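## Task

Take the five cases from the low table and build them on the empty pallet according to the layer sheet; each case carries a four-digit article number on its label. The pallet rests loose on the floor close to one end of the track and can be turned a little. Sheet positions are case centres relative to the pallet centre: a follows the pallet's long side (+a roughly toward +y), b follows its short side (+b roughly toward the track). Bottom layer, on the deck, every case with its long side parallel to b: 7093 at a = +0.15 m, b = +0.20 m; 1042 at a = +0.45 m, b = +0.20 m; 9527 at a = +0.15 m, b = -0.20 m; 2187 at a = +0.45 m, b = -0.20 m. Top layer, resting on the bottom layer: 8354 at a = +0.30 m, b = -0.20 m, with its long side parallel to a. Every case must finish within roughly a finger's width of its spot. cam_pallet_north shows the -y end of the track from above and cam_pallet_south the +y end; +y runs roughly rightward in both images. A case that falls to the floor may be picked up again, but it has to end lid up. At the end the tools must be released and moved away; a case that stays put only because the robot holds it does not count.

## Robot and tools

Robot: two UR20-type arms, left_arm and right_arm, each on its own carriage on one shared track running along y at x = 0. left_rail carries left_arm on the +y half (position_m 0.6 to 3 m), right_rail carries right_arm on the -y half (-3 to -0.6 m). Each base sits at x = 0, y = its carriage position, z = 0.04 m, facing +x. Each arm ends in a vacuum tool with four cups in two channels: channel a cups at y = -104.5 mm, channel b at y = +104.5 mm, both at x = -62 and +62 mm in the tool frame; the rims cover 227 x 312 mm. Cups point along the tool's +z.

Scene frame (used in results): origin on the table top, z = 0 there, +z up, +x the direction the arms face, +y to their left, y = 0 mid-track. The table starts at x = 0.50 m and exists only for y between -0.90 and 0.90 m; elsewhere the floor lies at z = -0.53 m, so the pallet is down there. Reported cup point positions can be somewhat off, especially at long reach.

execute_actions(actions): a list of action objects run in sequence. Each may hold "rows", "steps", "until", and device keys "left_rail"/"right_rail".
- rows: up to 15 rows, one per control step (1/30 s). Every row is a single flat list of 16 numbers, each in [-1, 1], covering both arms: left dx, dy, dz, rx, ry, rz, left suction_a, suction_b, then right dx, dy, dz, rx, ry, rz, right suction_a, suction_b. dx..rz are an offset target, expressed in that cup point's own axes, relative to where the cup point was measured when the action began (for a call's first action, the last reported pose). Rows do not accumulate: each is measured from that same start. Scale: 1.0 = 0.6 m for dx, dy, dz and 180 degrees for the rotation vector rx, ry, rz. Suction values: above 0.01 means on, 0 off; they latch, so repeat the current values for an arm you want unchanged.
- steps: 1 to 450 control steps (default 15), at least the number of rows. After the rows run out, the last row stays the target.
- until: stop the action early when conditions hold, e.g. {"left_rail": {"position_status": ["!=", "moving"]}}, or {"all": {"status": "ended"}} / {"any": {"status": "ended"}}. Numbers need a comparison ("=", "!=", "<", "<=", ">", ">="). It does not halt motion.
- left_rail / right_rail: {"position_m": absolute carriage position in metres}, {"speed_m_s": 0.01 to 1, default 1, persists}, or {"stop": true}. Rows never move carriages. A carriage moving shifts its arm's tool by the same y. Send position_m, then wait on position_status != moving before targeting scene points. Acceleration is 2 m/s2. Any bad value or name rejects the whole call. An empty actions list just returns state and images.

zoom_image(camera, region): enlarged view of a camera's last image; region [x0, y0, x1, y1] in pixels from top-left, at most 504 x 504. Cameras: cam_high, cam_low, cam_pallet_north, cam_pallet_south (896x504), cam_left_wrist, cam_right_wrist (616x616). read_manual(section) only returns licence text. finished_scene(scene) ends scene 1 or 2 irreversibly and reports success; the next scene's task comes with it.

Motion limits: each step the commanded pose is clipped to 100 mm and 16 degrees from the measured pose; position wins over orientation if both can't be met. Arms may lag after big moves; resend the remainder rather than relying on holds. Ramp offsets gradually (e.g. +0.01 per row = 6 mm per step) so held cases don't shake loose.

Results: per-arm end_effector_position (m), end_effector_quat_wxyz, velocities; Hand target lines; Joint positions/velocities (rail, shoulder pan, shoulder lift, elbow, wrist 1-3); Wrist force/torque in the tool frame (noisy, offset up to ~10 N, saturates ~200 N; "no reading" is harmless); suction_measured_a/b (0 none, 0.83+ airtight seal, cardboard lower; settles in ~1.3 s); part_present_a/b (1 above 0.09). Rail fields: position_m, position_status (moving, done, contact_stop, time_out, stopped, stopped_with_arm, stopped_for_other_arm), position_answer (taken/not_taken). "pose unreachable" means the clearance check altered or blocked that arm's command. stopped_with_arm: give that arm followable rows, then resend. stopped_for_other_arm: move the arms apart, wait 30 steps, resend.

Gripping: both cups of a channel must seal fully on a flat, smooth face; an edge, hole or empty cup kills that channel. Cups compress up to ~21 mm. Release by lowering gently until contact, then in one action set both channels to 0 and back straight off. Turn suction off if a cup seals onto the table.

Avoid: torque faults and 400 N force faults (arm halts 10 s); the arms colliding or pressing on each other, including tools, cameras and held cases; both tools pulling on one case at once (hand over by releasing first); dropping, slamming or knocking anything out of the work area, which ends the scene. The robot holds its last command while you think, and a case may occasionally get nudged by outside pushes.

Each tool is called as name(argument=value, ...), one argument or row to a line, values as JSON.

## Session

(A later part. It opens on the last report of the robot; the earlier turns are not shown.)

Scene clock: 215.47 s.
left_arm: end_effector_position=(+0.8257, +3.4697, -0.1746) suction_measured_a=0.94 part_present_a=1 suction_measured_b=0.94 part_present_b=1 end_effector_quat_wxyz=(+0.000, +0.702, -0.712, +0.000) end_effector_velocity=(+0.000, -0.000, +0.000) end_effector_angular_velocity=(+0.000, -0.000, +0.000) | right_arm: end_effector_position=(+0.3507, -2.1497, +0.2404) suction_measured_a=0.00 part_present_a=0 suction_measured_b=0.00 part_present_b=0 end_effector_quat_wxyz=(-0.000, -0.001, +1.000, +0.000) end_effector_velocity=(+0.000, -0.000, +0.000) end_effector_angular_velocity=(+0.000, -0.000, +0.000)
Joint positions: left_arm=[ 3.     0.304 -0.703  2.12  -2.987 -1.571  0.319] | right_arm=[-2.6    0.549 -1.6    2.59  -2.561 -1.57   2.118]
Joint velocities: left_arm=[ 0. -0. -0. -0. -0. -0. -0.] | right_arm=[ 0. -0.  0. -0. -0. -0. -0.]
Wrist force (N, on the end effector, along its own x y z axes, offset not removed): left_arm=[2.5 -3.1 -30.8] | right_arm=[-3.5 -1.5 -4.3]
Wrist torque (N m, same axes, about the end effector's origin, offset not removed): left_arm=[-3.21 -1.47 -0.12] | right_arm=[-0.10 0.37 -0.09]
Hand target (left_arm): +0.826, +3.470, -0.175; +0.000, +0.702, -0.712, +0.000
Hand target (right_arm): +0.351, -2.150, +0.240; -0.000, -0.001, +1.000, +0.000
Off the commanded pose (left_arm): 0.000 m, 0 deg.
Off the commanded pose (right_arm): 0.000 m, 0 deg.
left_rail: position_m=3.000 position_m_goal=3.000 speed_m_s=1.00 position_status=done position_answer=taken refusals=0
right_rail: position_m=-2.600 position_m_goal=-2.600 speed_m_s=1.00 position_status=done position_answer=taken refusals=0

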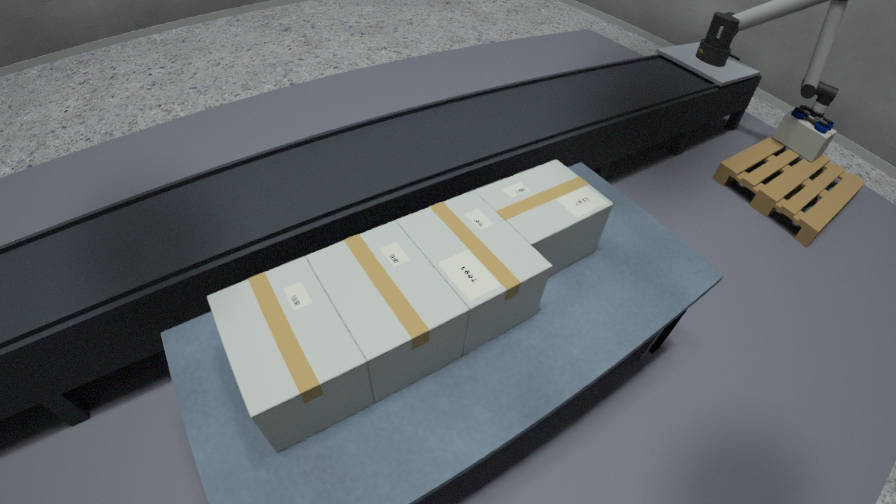

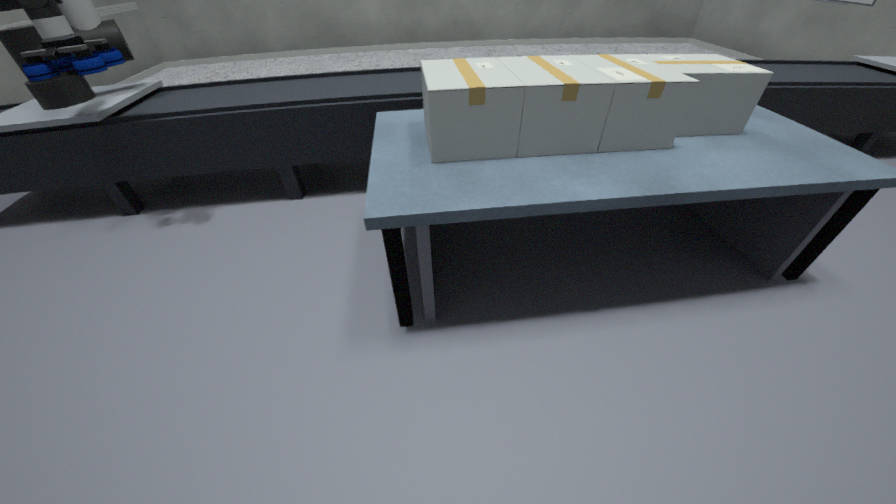

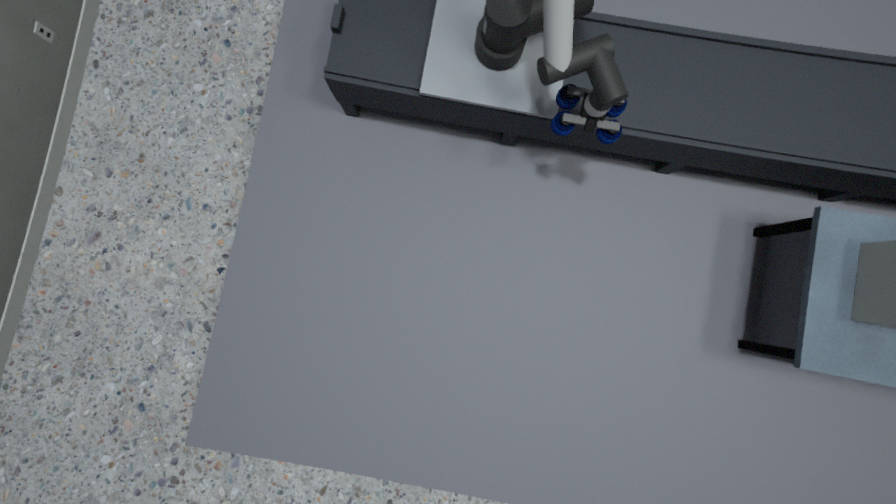

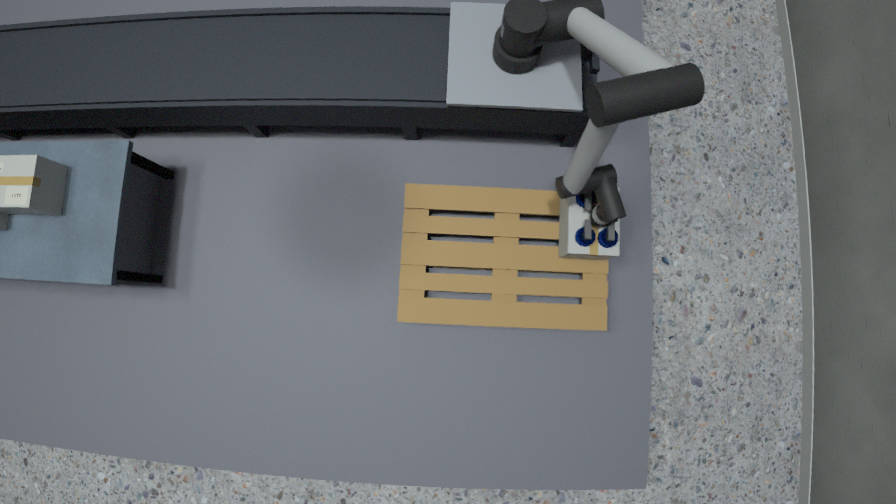

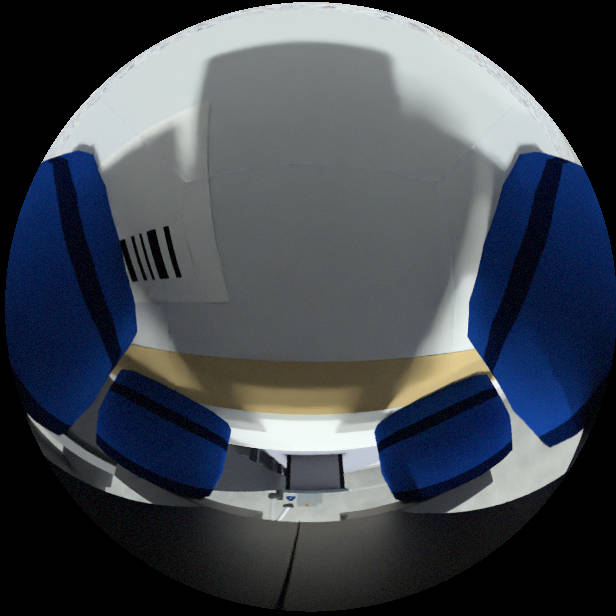

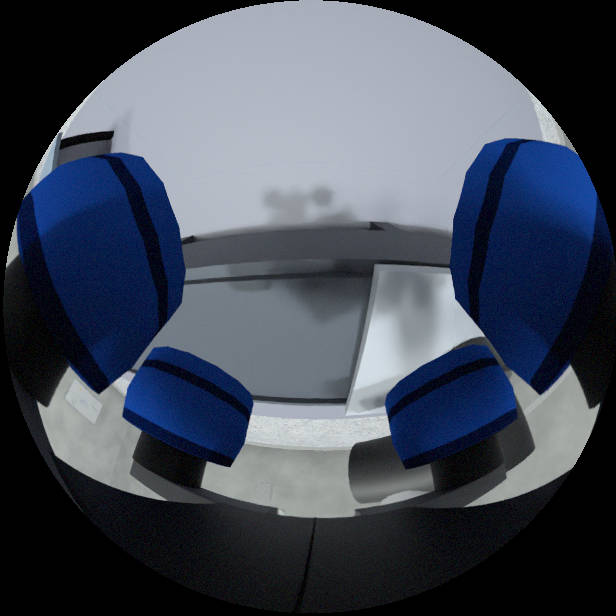

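execute_actions(
  actions=[
    {"rows": [[0,0,0.0025,0,0,0,1,1,0,0,0,0,0,0,0,0]], "steps": 8},
  ],
)

zoom_image(
  camera="cam_high",
  region=[200, 150, 640, 400],
)

Scene clock: 218.27 s.
left_arm: end_effector_position=(+0.8256, +3.4697, -0.1758) suction_measured_a=0.94 part_present_a=1 suction_measured_b=0.94 part_present_b=1 end_effector_quat_wxyz=(+0.000, +0.702, -0.712, +0.000) end_effector_velocity=(+0.000, +0.000, -0.002) end_effector_angular_velocity=(+0.000, -0.000, +0.000) | right_arm: end_effector_position=(+0.3507, -2.1497, +0.2404) suction_measured_a=0.00 part_present_a=0 suction_measured_b=0.00 part_present_b=0 end_effector_quat_wxyz=(-0.000, -0.001, +1.000, +0.000) end_effector_velocity=(-0.000, +0.000, -0.000) end_effector_angular_velocity=(-0.000, +0.000, +0.000)
Joint positions: left_arm=[ 3.     0.304 -0.702  2.12  -2.988 -1.571  0.319] | right_arm=[-2.6    0.549 -1.6    2.59  -2.561 -1.57   2.118]
Joint velocities: left_arm=[ 0.    -0.     0.003 -0.001 -0.003  0.    -0.   ] | right_arm=[0. 0. 0. 0. 0. 0. 0.]
Wrist force (N, on the end effector, along its own x y z axes, offset not removed): left_arm=[4.2 2.0 -32.5] | right_arm=[-2.1 -1.5 -4.7]
Wrist torque (N m, same axes, about the end effector's origin, offset not removed): left_arm=[-2.54 -1.65 -0.14] | right_arm=[-0.19 0.18 -0.12]
Hand target (left_arm): +0.826, +3.470, -0.176; +0.000, +0.702, -0.712, +0.000
Hand target (right_arm): +0.351, -2.150, +0.240; -0.000, -0.001, +1.000, +0.000
Off the commanded pose (left_arm): 0.000 m, 0 deg.
Off the commanded pose (right_arm): 0.000 m, 0 deg.
left_rail: position_m=3.000 position_m_goal=3.000 speed_m_s=1.00 position_status=done position_answer=taken refusals=0
right_rail: position_m=-2.600 position_m_goal=-2.600 speed_m_s=1.00 position_status=done position_answer=taken refusals=0

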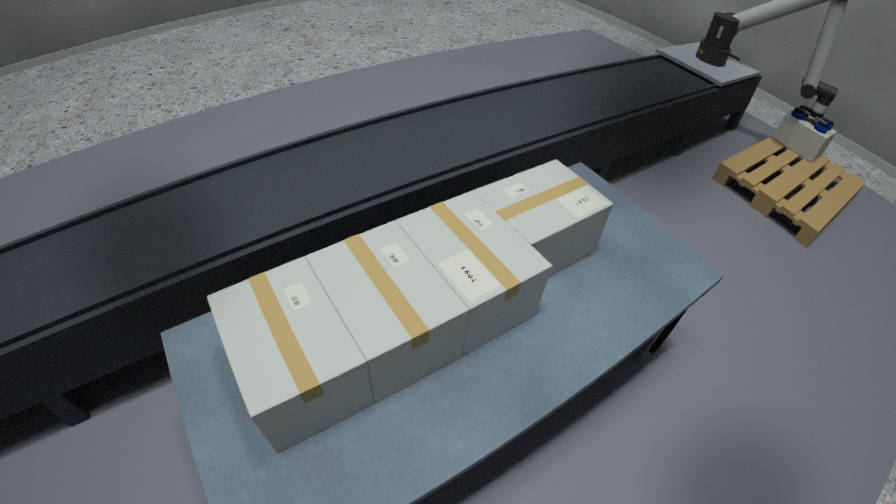

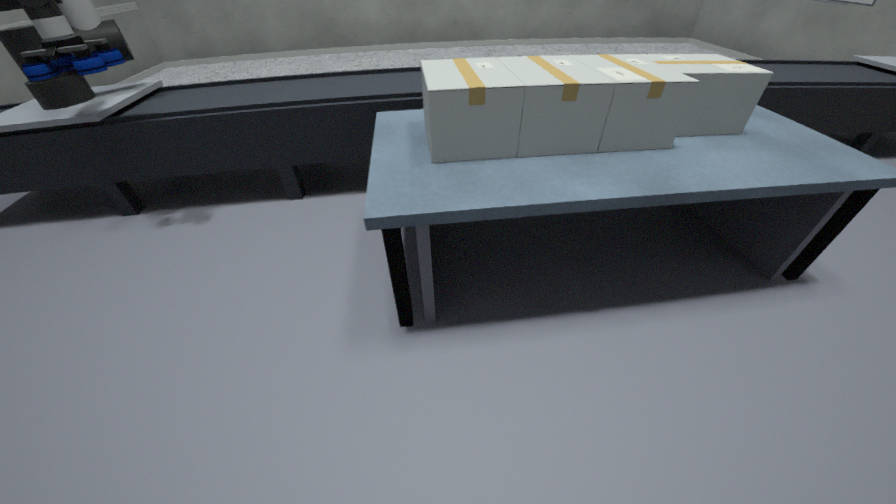

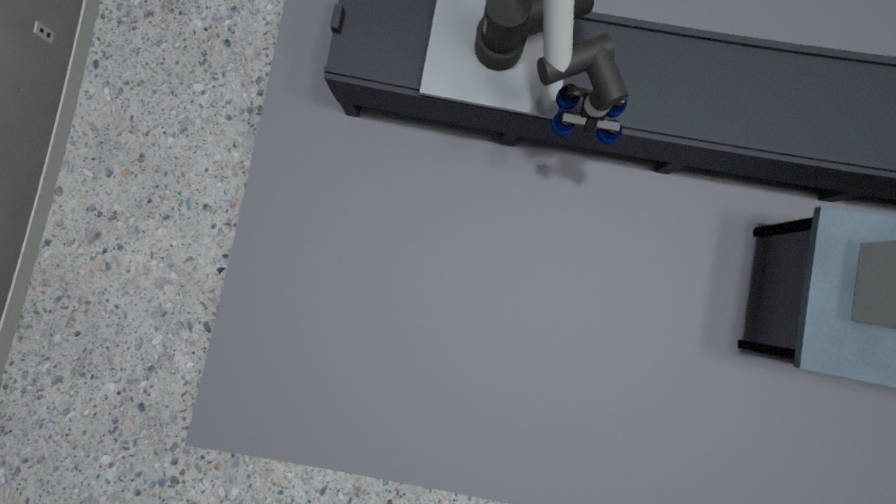

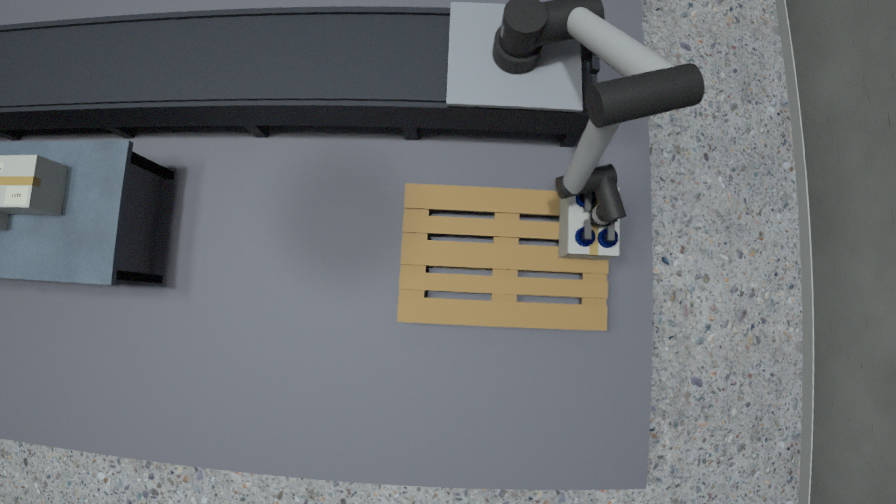

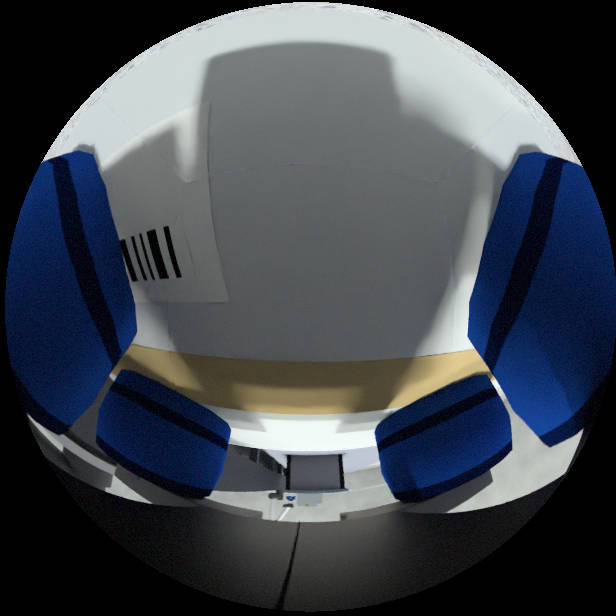

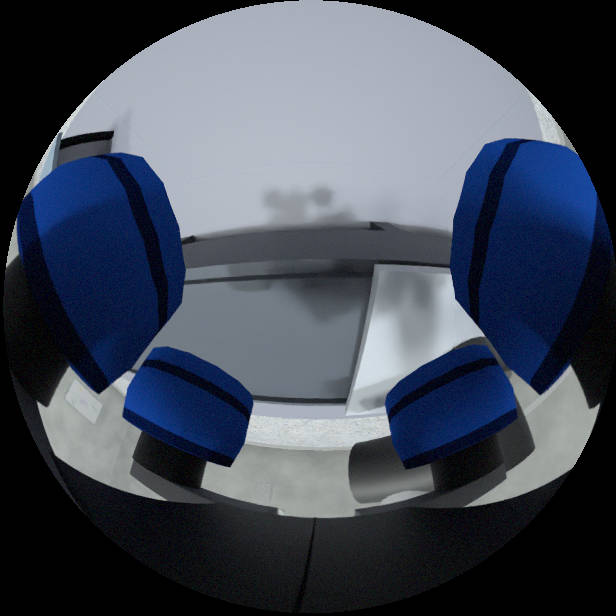

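Region (200, 150, 640, 400) of cam_high's 896x504 image, scaled by 1.145, with more detail than that image has; it fills the top 286 rows of this view, and the rest is white.

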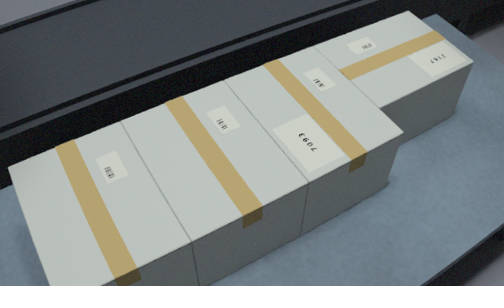

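execute_actions(
  actions=[
    {"rows": [[0,0,0.0025,0,0,0,1,1,0,0,0,0,0,0,0,0]], "steps": 10},
  ],
)

Scene clock: 219.63 s.
left_arm: end_effector_position=(+0.8256, +3.4697, -0.1772) suction_measured_a=0.94 part_present_a=1 suction_measured_b=0.94 part_present_b=1 end_effector_quat_wxyz=(+0.000, +0.702, -0.712, +0.000) end_effector_velocity=(+0.000, +0.000, -0.001) end_effector_angular_velocity=(+0.000, -0.000, -0.000) | right_arm: end_effector_position=(+0.3507, -2.1497, +0.2404) suction_measured_a=0.00 part_present_a=0 suction_measured_b=0.00 part_present_b=0 end_effector_quat_wxyz=(-0.000, -0.001, +1.000, +0.000) end_effector_velocity=(-0.000, +0.000, +0.000) end_effector_angular_velocity=(+0.000, -0.000, -0.000)
Joint positions: left_arm=[ 3.     0.304 -0.7    2.119 -2.99  -1.571  0.319] | right_arm=[-2.6    0.549 -1.6    2.59  -2.561 -1.57   2.118]
Joint velocities: left_arm=[ 0.     0.     0.001 -0.    -0.001 -0.     0.   ] | right_arm=[ 0.  0. -0.  0. -0. -0.  0.]
Wrist force (N, on the end effector, along its own x y z axes, offset not removed): left_arm=[4.7 -2.9 -34.8] | right_arm=[-3.6 1.2 0.3]
Wrist torque (N m, same axes, about the end effector's origin, offset not removed): left_arm=[-3.21 -2.01 -0.20] | right_arm=[0.22 0.46 -0.06]
Hand target (left_arm): +0.826, +3.470, -0.177; +0.000, +0.702, -0.712, +0.000
Hand target (right_arm): +0.351, -2.150, +0.240; -0.000, -0.001, +1.000, +0.000
Off the commanded pose (left_arm): 0.000 m, 0 deg.
Off the commanded pose (right_arm): 0.000 m, 0 deg.
left_rail: position_m=3.000 position_m_goal=3.000 speed_m_s=1.00 position_status=done position_answer=taken refusals=0
right_rail: position_m=-2.600 position_m_goal=-2.600 speed_m_s=1.00 position_status=done position_answer=taken refusals=0

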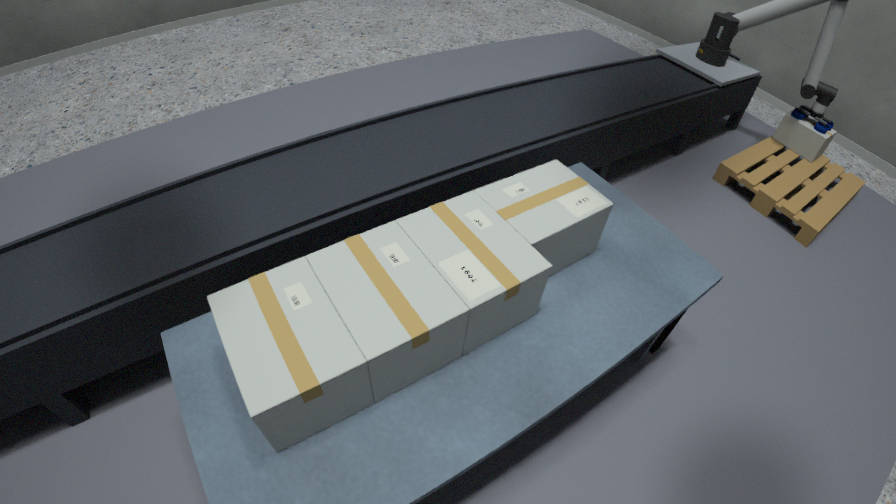

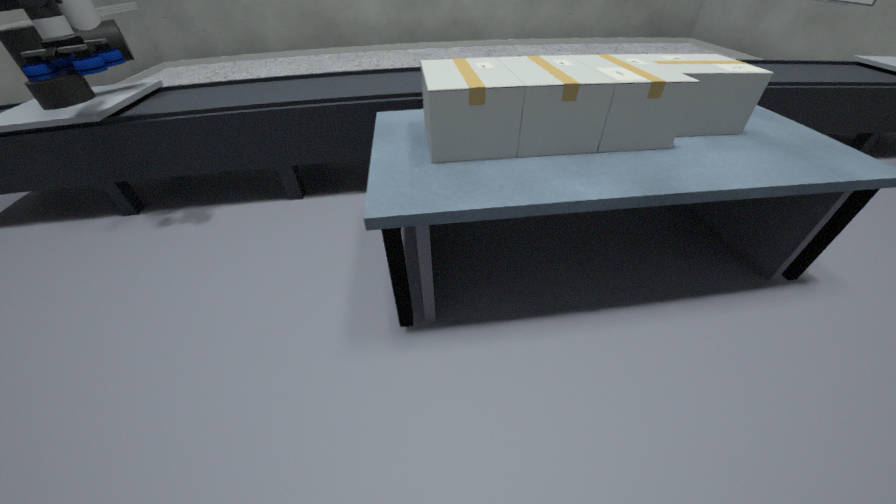

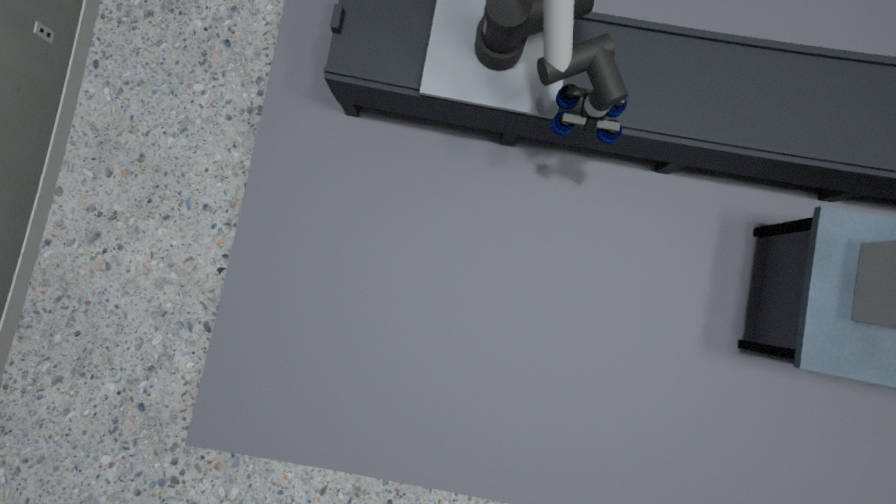

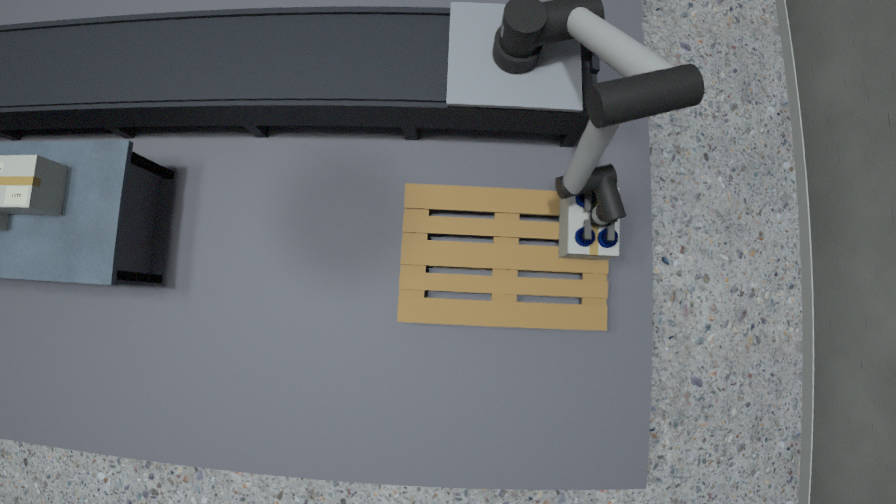

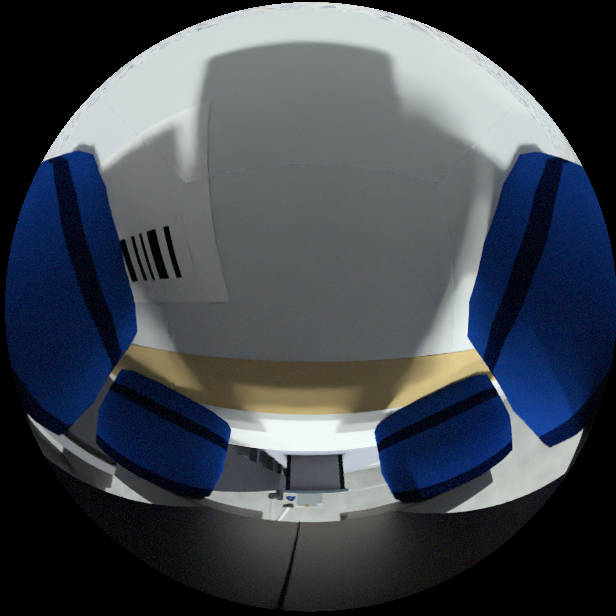

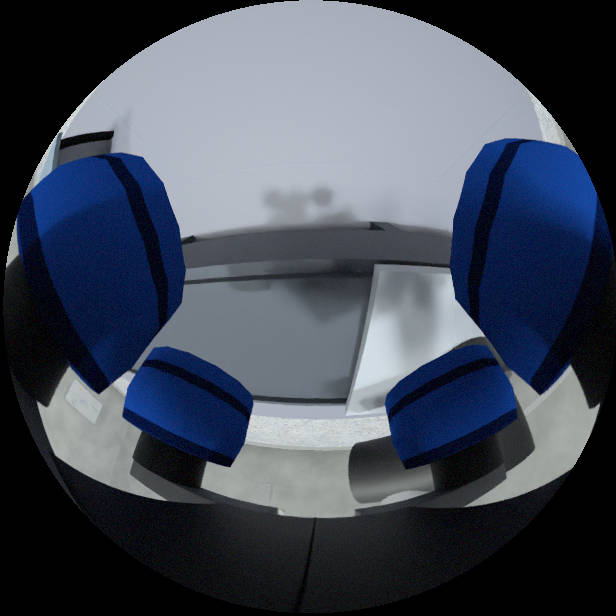

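execute_actions(
  actions=[
    {"rows": [[0,0,0.0025,0,0,0,1,1,0,0,0,0,0,0,0,0]], "steps": 12},
  ],
)

Scene clock: 221.47 s.
left_arm: end_effector_position=(+0.8256, +3.4697, -0.1786) suction_measured_a=0.94 part_present_a=1 suction_measured_b=0.94 part_present_b=1 end_effector_quat_wxyz=(+0.000, +0.702, -0.712, +0.000) end_effector_velocity=(+0.000, +0.000, -0.001) end_effector_angular_velocity=(+0.000, -0.000, -0.000) | right_arm: end_effector_position=(+0.3507, -2.1497, +0.2404) suction_measured_a=0.00 part_present_a=0 suction_measured_b=0.00 part_present_b=0 end_effector_quat_wxyz=(-0.000, -0.001, +1.000, +0.000) end_effector_velocity=(+0.000, -0.000, -0.000) end_effector_angular_velocity=(-0.000, +0.000, +0.000)
Joint positions: left_arm=[ 3.     0.304 -0.698  2.119 -2.991 -1.571  0.319] | right_arm=[-2.6    0.549 -1.6    2.59  -2.561 -1.57   2.118]
Joint velocities: left_arm=[ 0.     0.     0.001 -0.    -0.001  0.     0.   ] | right_arm=[ 0. -0.  0.  0. -0.  0. -0.]
Wrist force (N, on the end effector, along its own x y z axes, offset not removed): left_arm=[4.3 2.8 -31.4] | right_arm=[-4.8 -1.0 -0.9]
Wrist torque (N m, same axes, about the end effector's origin, offset not removed): left_arm=[-2.25 -1.73 -0.13] | right_arm=[-0.02 0.58 -0.08]
Hand target (left_arm): +0.826, +3.470, -0.179; +0.000, +0.702, -0.712, +0.000
Hand target (right_arm): +0.351, -2.150, +0.240; -0.000, -0.001, +1.000, +0.000
Off the commanded pose (left_arm): 0.000 m, 0 deg.
Off the commanded pose (right_arm): 0.000 m, 0 deg.
left_rail: position_m=3.000 position_m_goal=3.000 speed_m_s=1.00 position_status=done position_answer=taken refusals=0
right_rail: position_m=-2.600 position_m_goal=-2.600 speed_m_s=1.00 position_status=done position_answer=taken refusals=0

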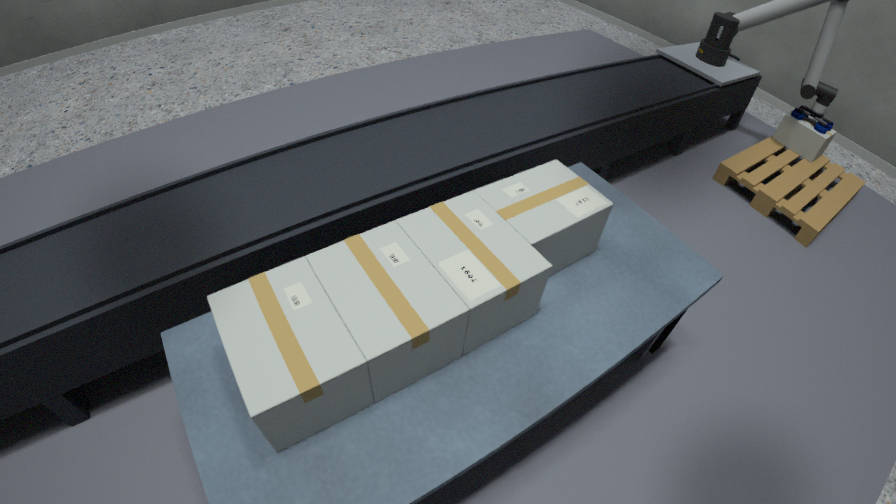

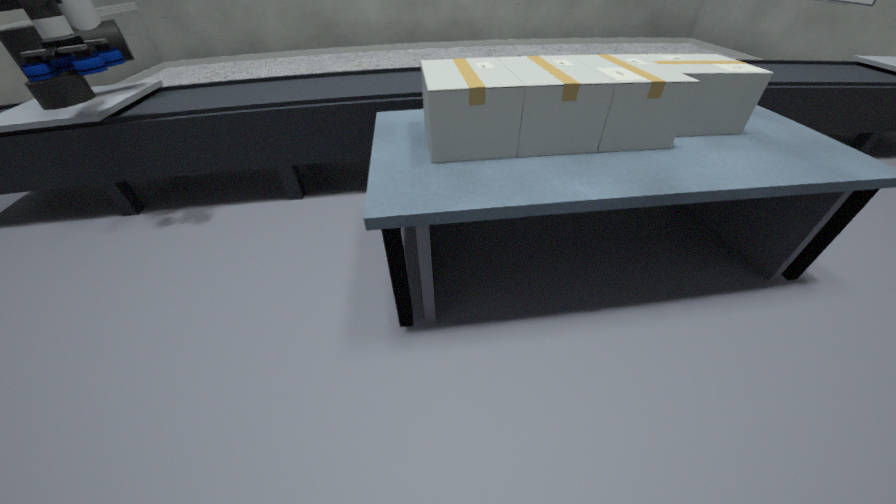

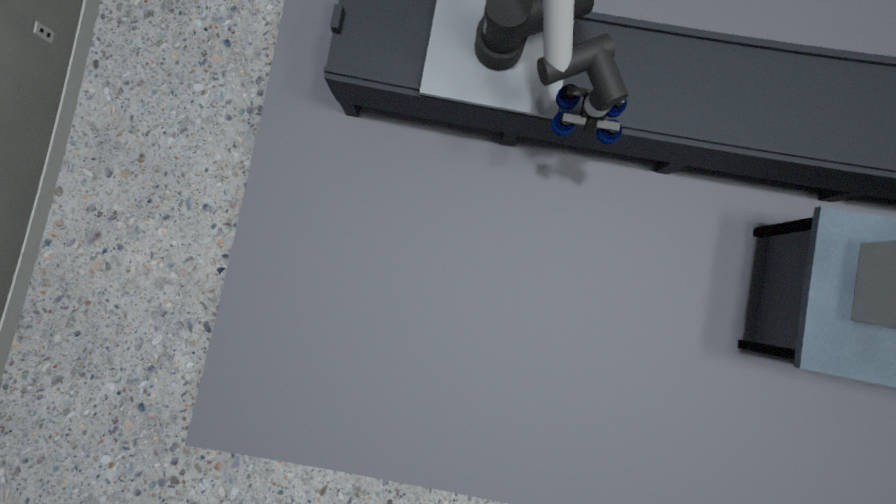

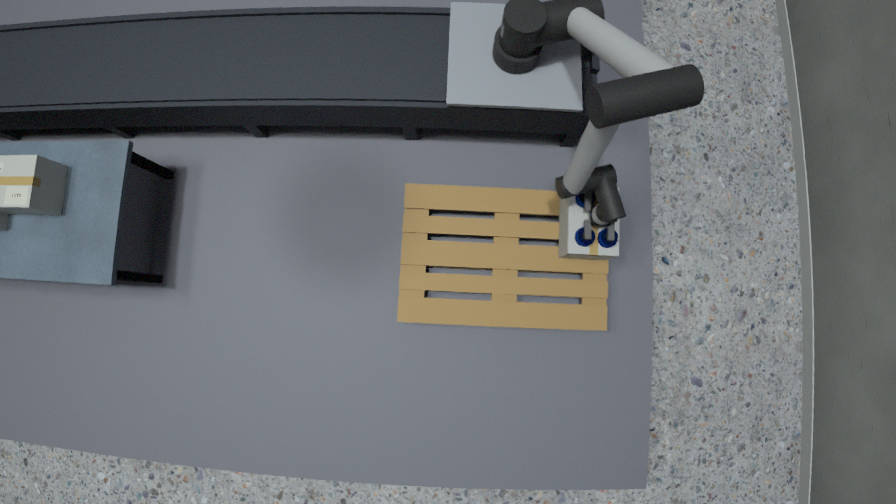

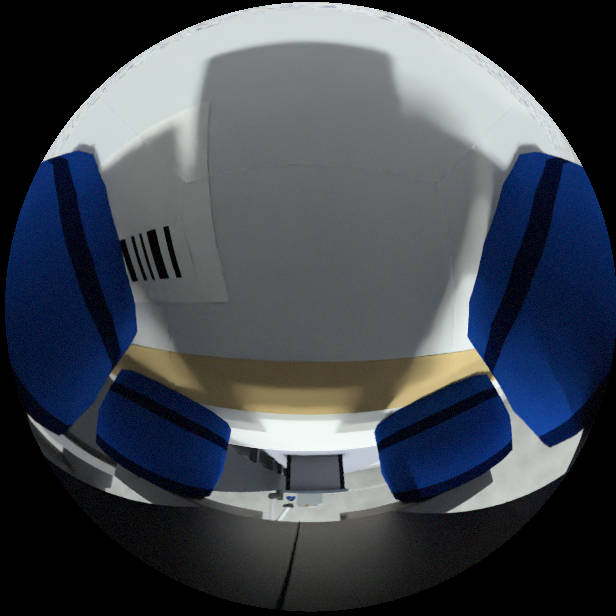

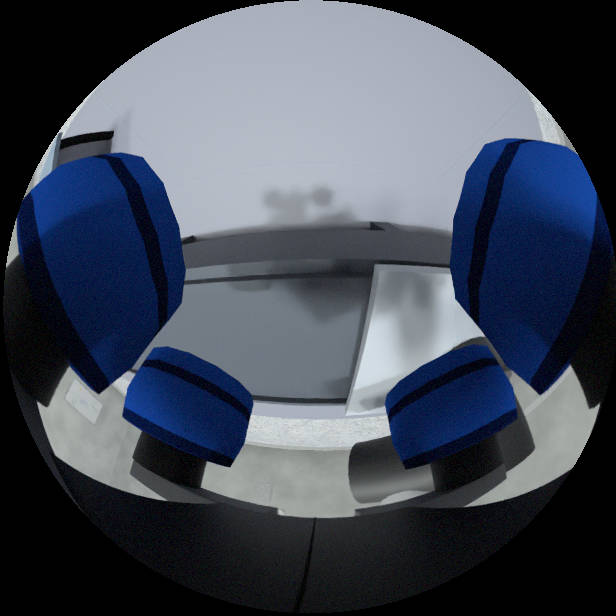

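execute_actions(
  actions=[
    {"rows": [[0,0,0.0025,0,0,0,1,1,0,0,0,0,0,0,0,0]], "steps": 12},
  ],
)

Scene clock: 224.07 s.
left_arm: end_effector_position=(+0.8256, +3.4697, -0.1797) suction_measured_a=0.94 part_present_a=1 suction_measured_b=0.94 part_present_b=1 end_effector_quat_wxyz=(+0.000, +0.702, -0.712, +0.000) end_effector_velocity=(-0.000, -0.000, -0.001) end_effector_angular_velocity=(-0.000, +0.000, +0.000) | right_arm: end_effector_position=(+0.3507, -2.1497, +0.2404) suction_measured_a=0.00 part_present_a=0 suction_measured_b=0.00 part_present_b=0 end_effector_quat_wxyz=(-0.000, -0.001, +1.000, +0.000) end_effector_velocity=(+0.000, -0.000, -0.000) end_effector_angular_velocity=(-0.000, +0.000, -0.000)
Joint positions: left_arm=[ 3.     0.304 -0.696  2.119 -2.993 -1.571  0.319] | right_arm=[-2.6    0.549 -1.6    2.59  -2.561 -1.57   2.118]
Joint velocities: left_arm=[ 0.     0.     0.001  0.    -0.001 -0.     0.   ] | right_arm=[ 0. -0.  0. -0.  0. -0.  0.]
Wrist force (N, on the end effector, along its own x y z axes, offset not removed): left_arm=[30.5 68.0 -150.0] | right_arm=[-6.2 -2.2 -2.6]
Wrist torque (N m, same axes, about the end effector's origin, offset not removed): left_arm=[4.22 -3.52 0.89] | right_arm=[-0.17 0.72 -0.03]
Hand target (left_arm): +0.826, +3.470, -0.180; +0.000, +0.702, -0.712, +0.000
Hand target (right_arm): +0.351, -2.150, +0.240; -0.000, -0.001, +1.000, +0.000
Off the commanded pose (left_arm): 0.000 m, 0 deg.
Off the commanded pose (right_arm): 0.000 m, 0 deg.
left_rail: position_m=3.000 position_m_goal=3.000 speed_m_s=1.00 position_status=done position_answer=taken refusals=0
right_rail: position_m=-2.600 position_m_goal=-2.600 speed_m_s=1.00 position_status=done position_answer=taken refusals=0

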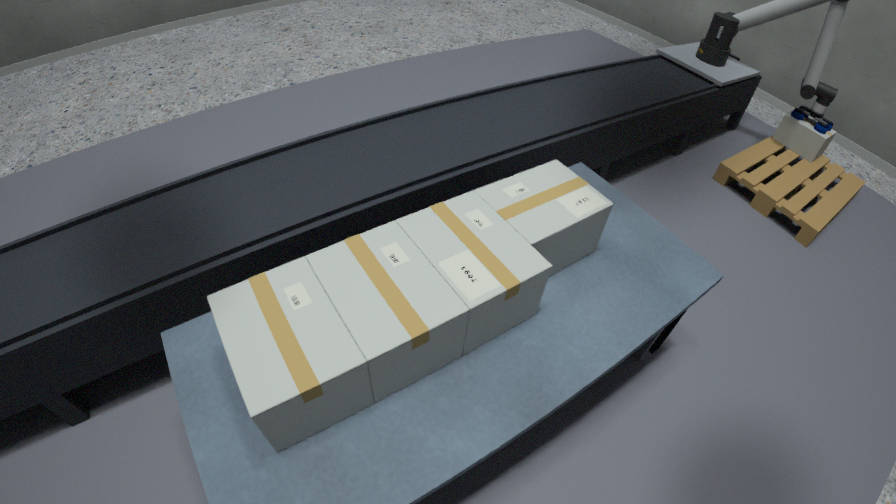

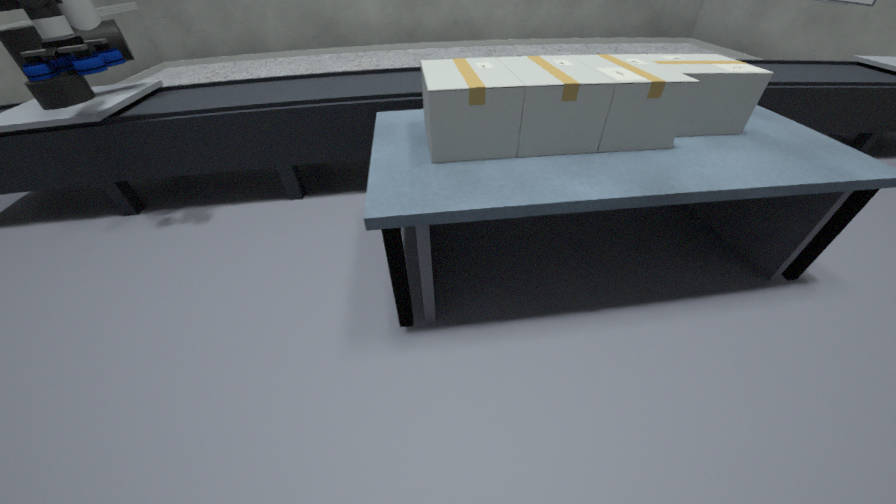

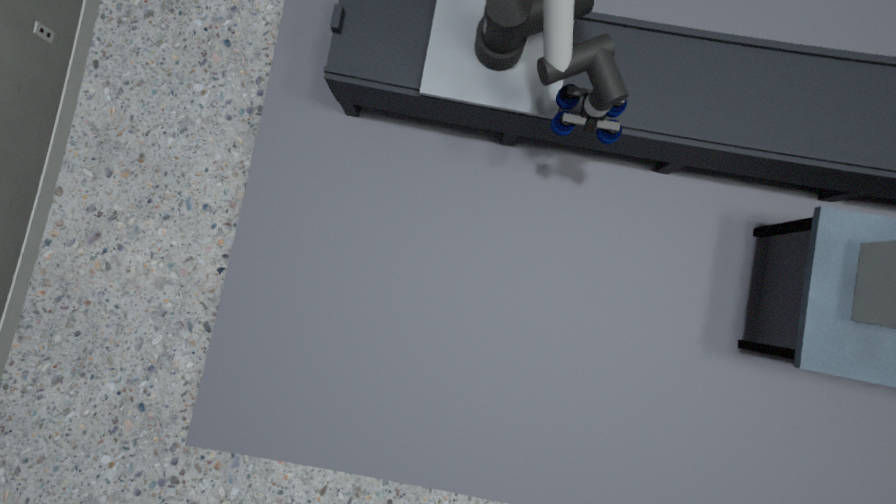

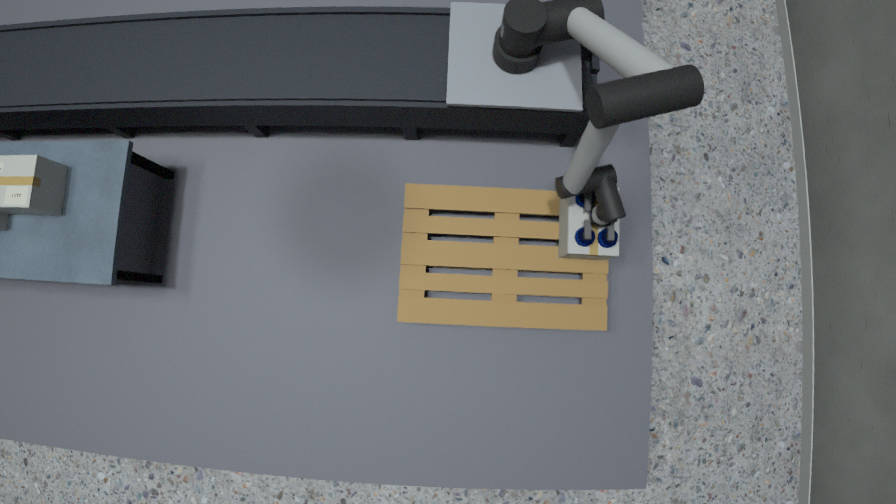

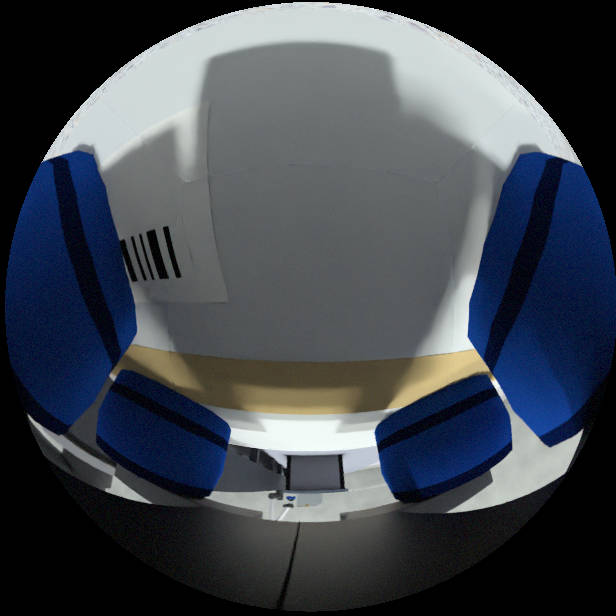

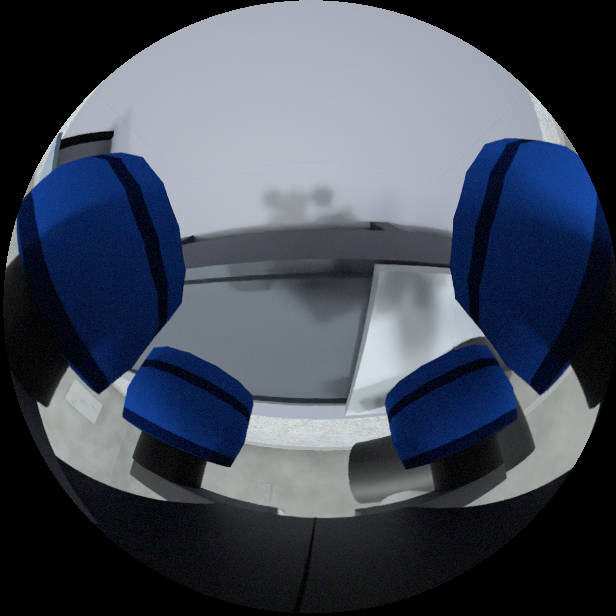

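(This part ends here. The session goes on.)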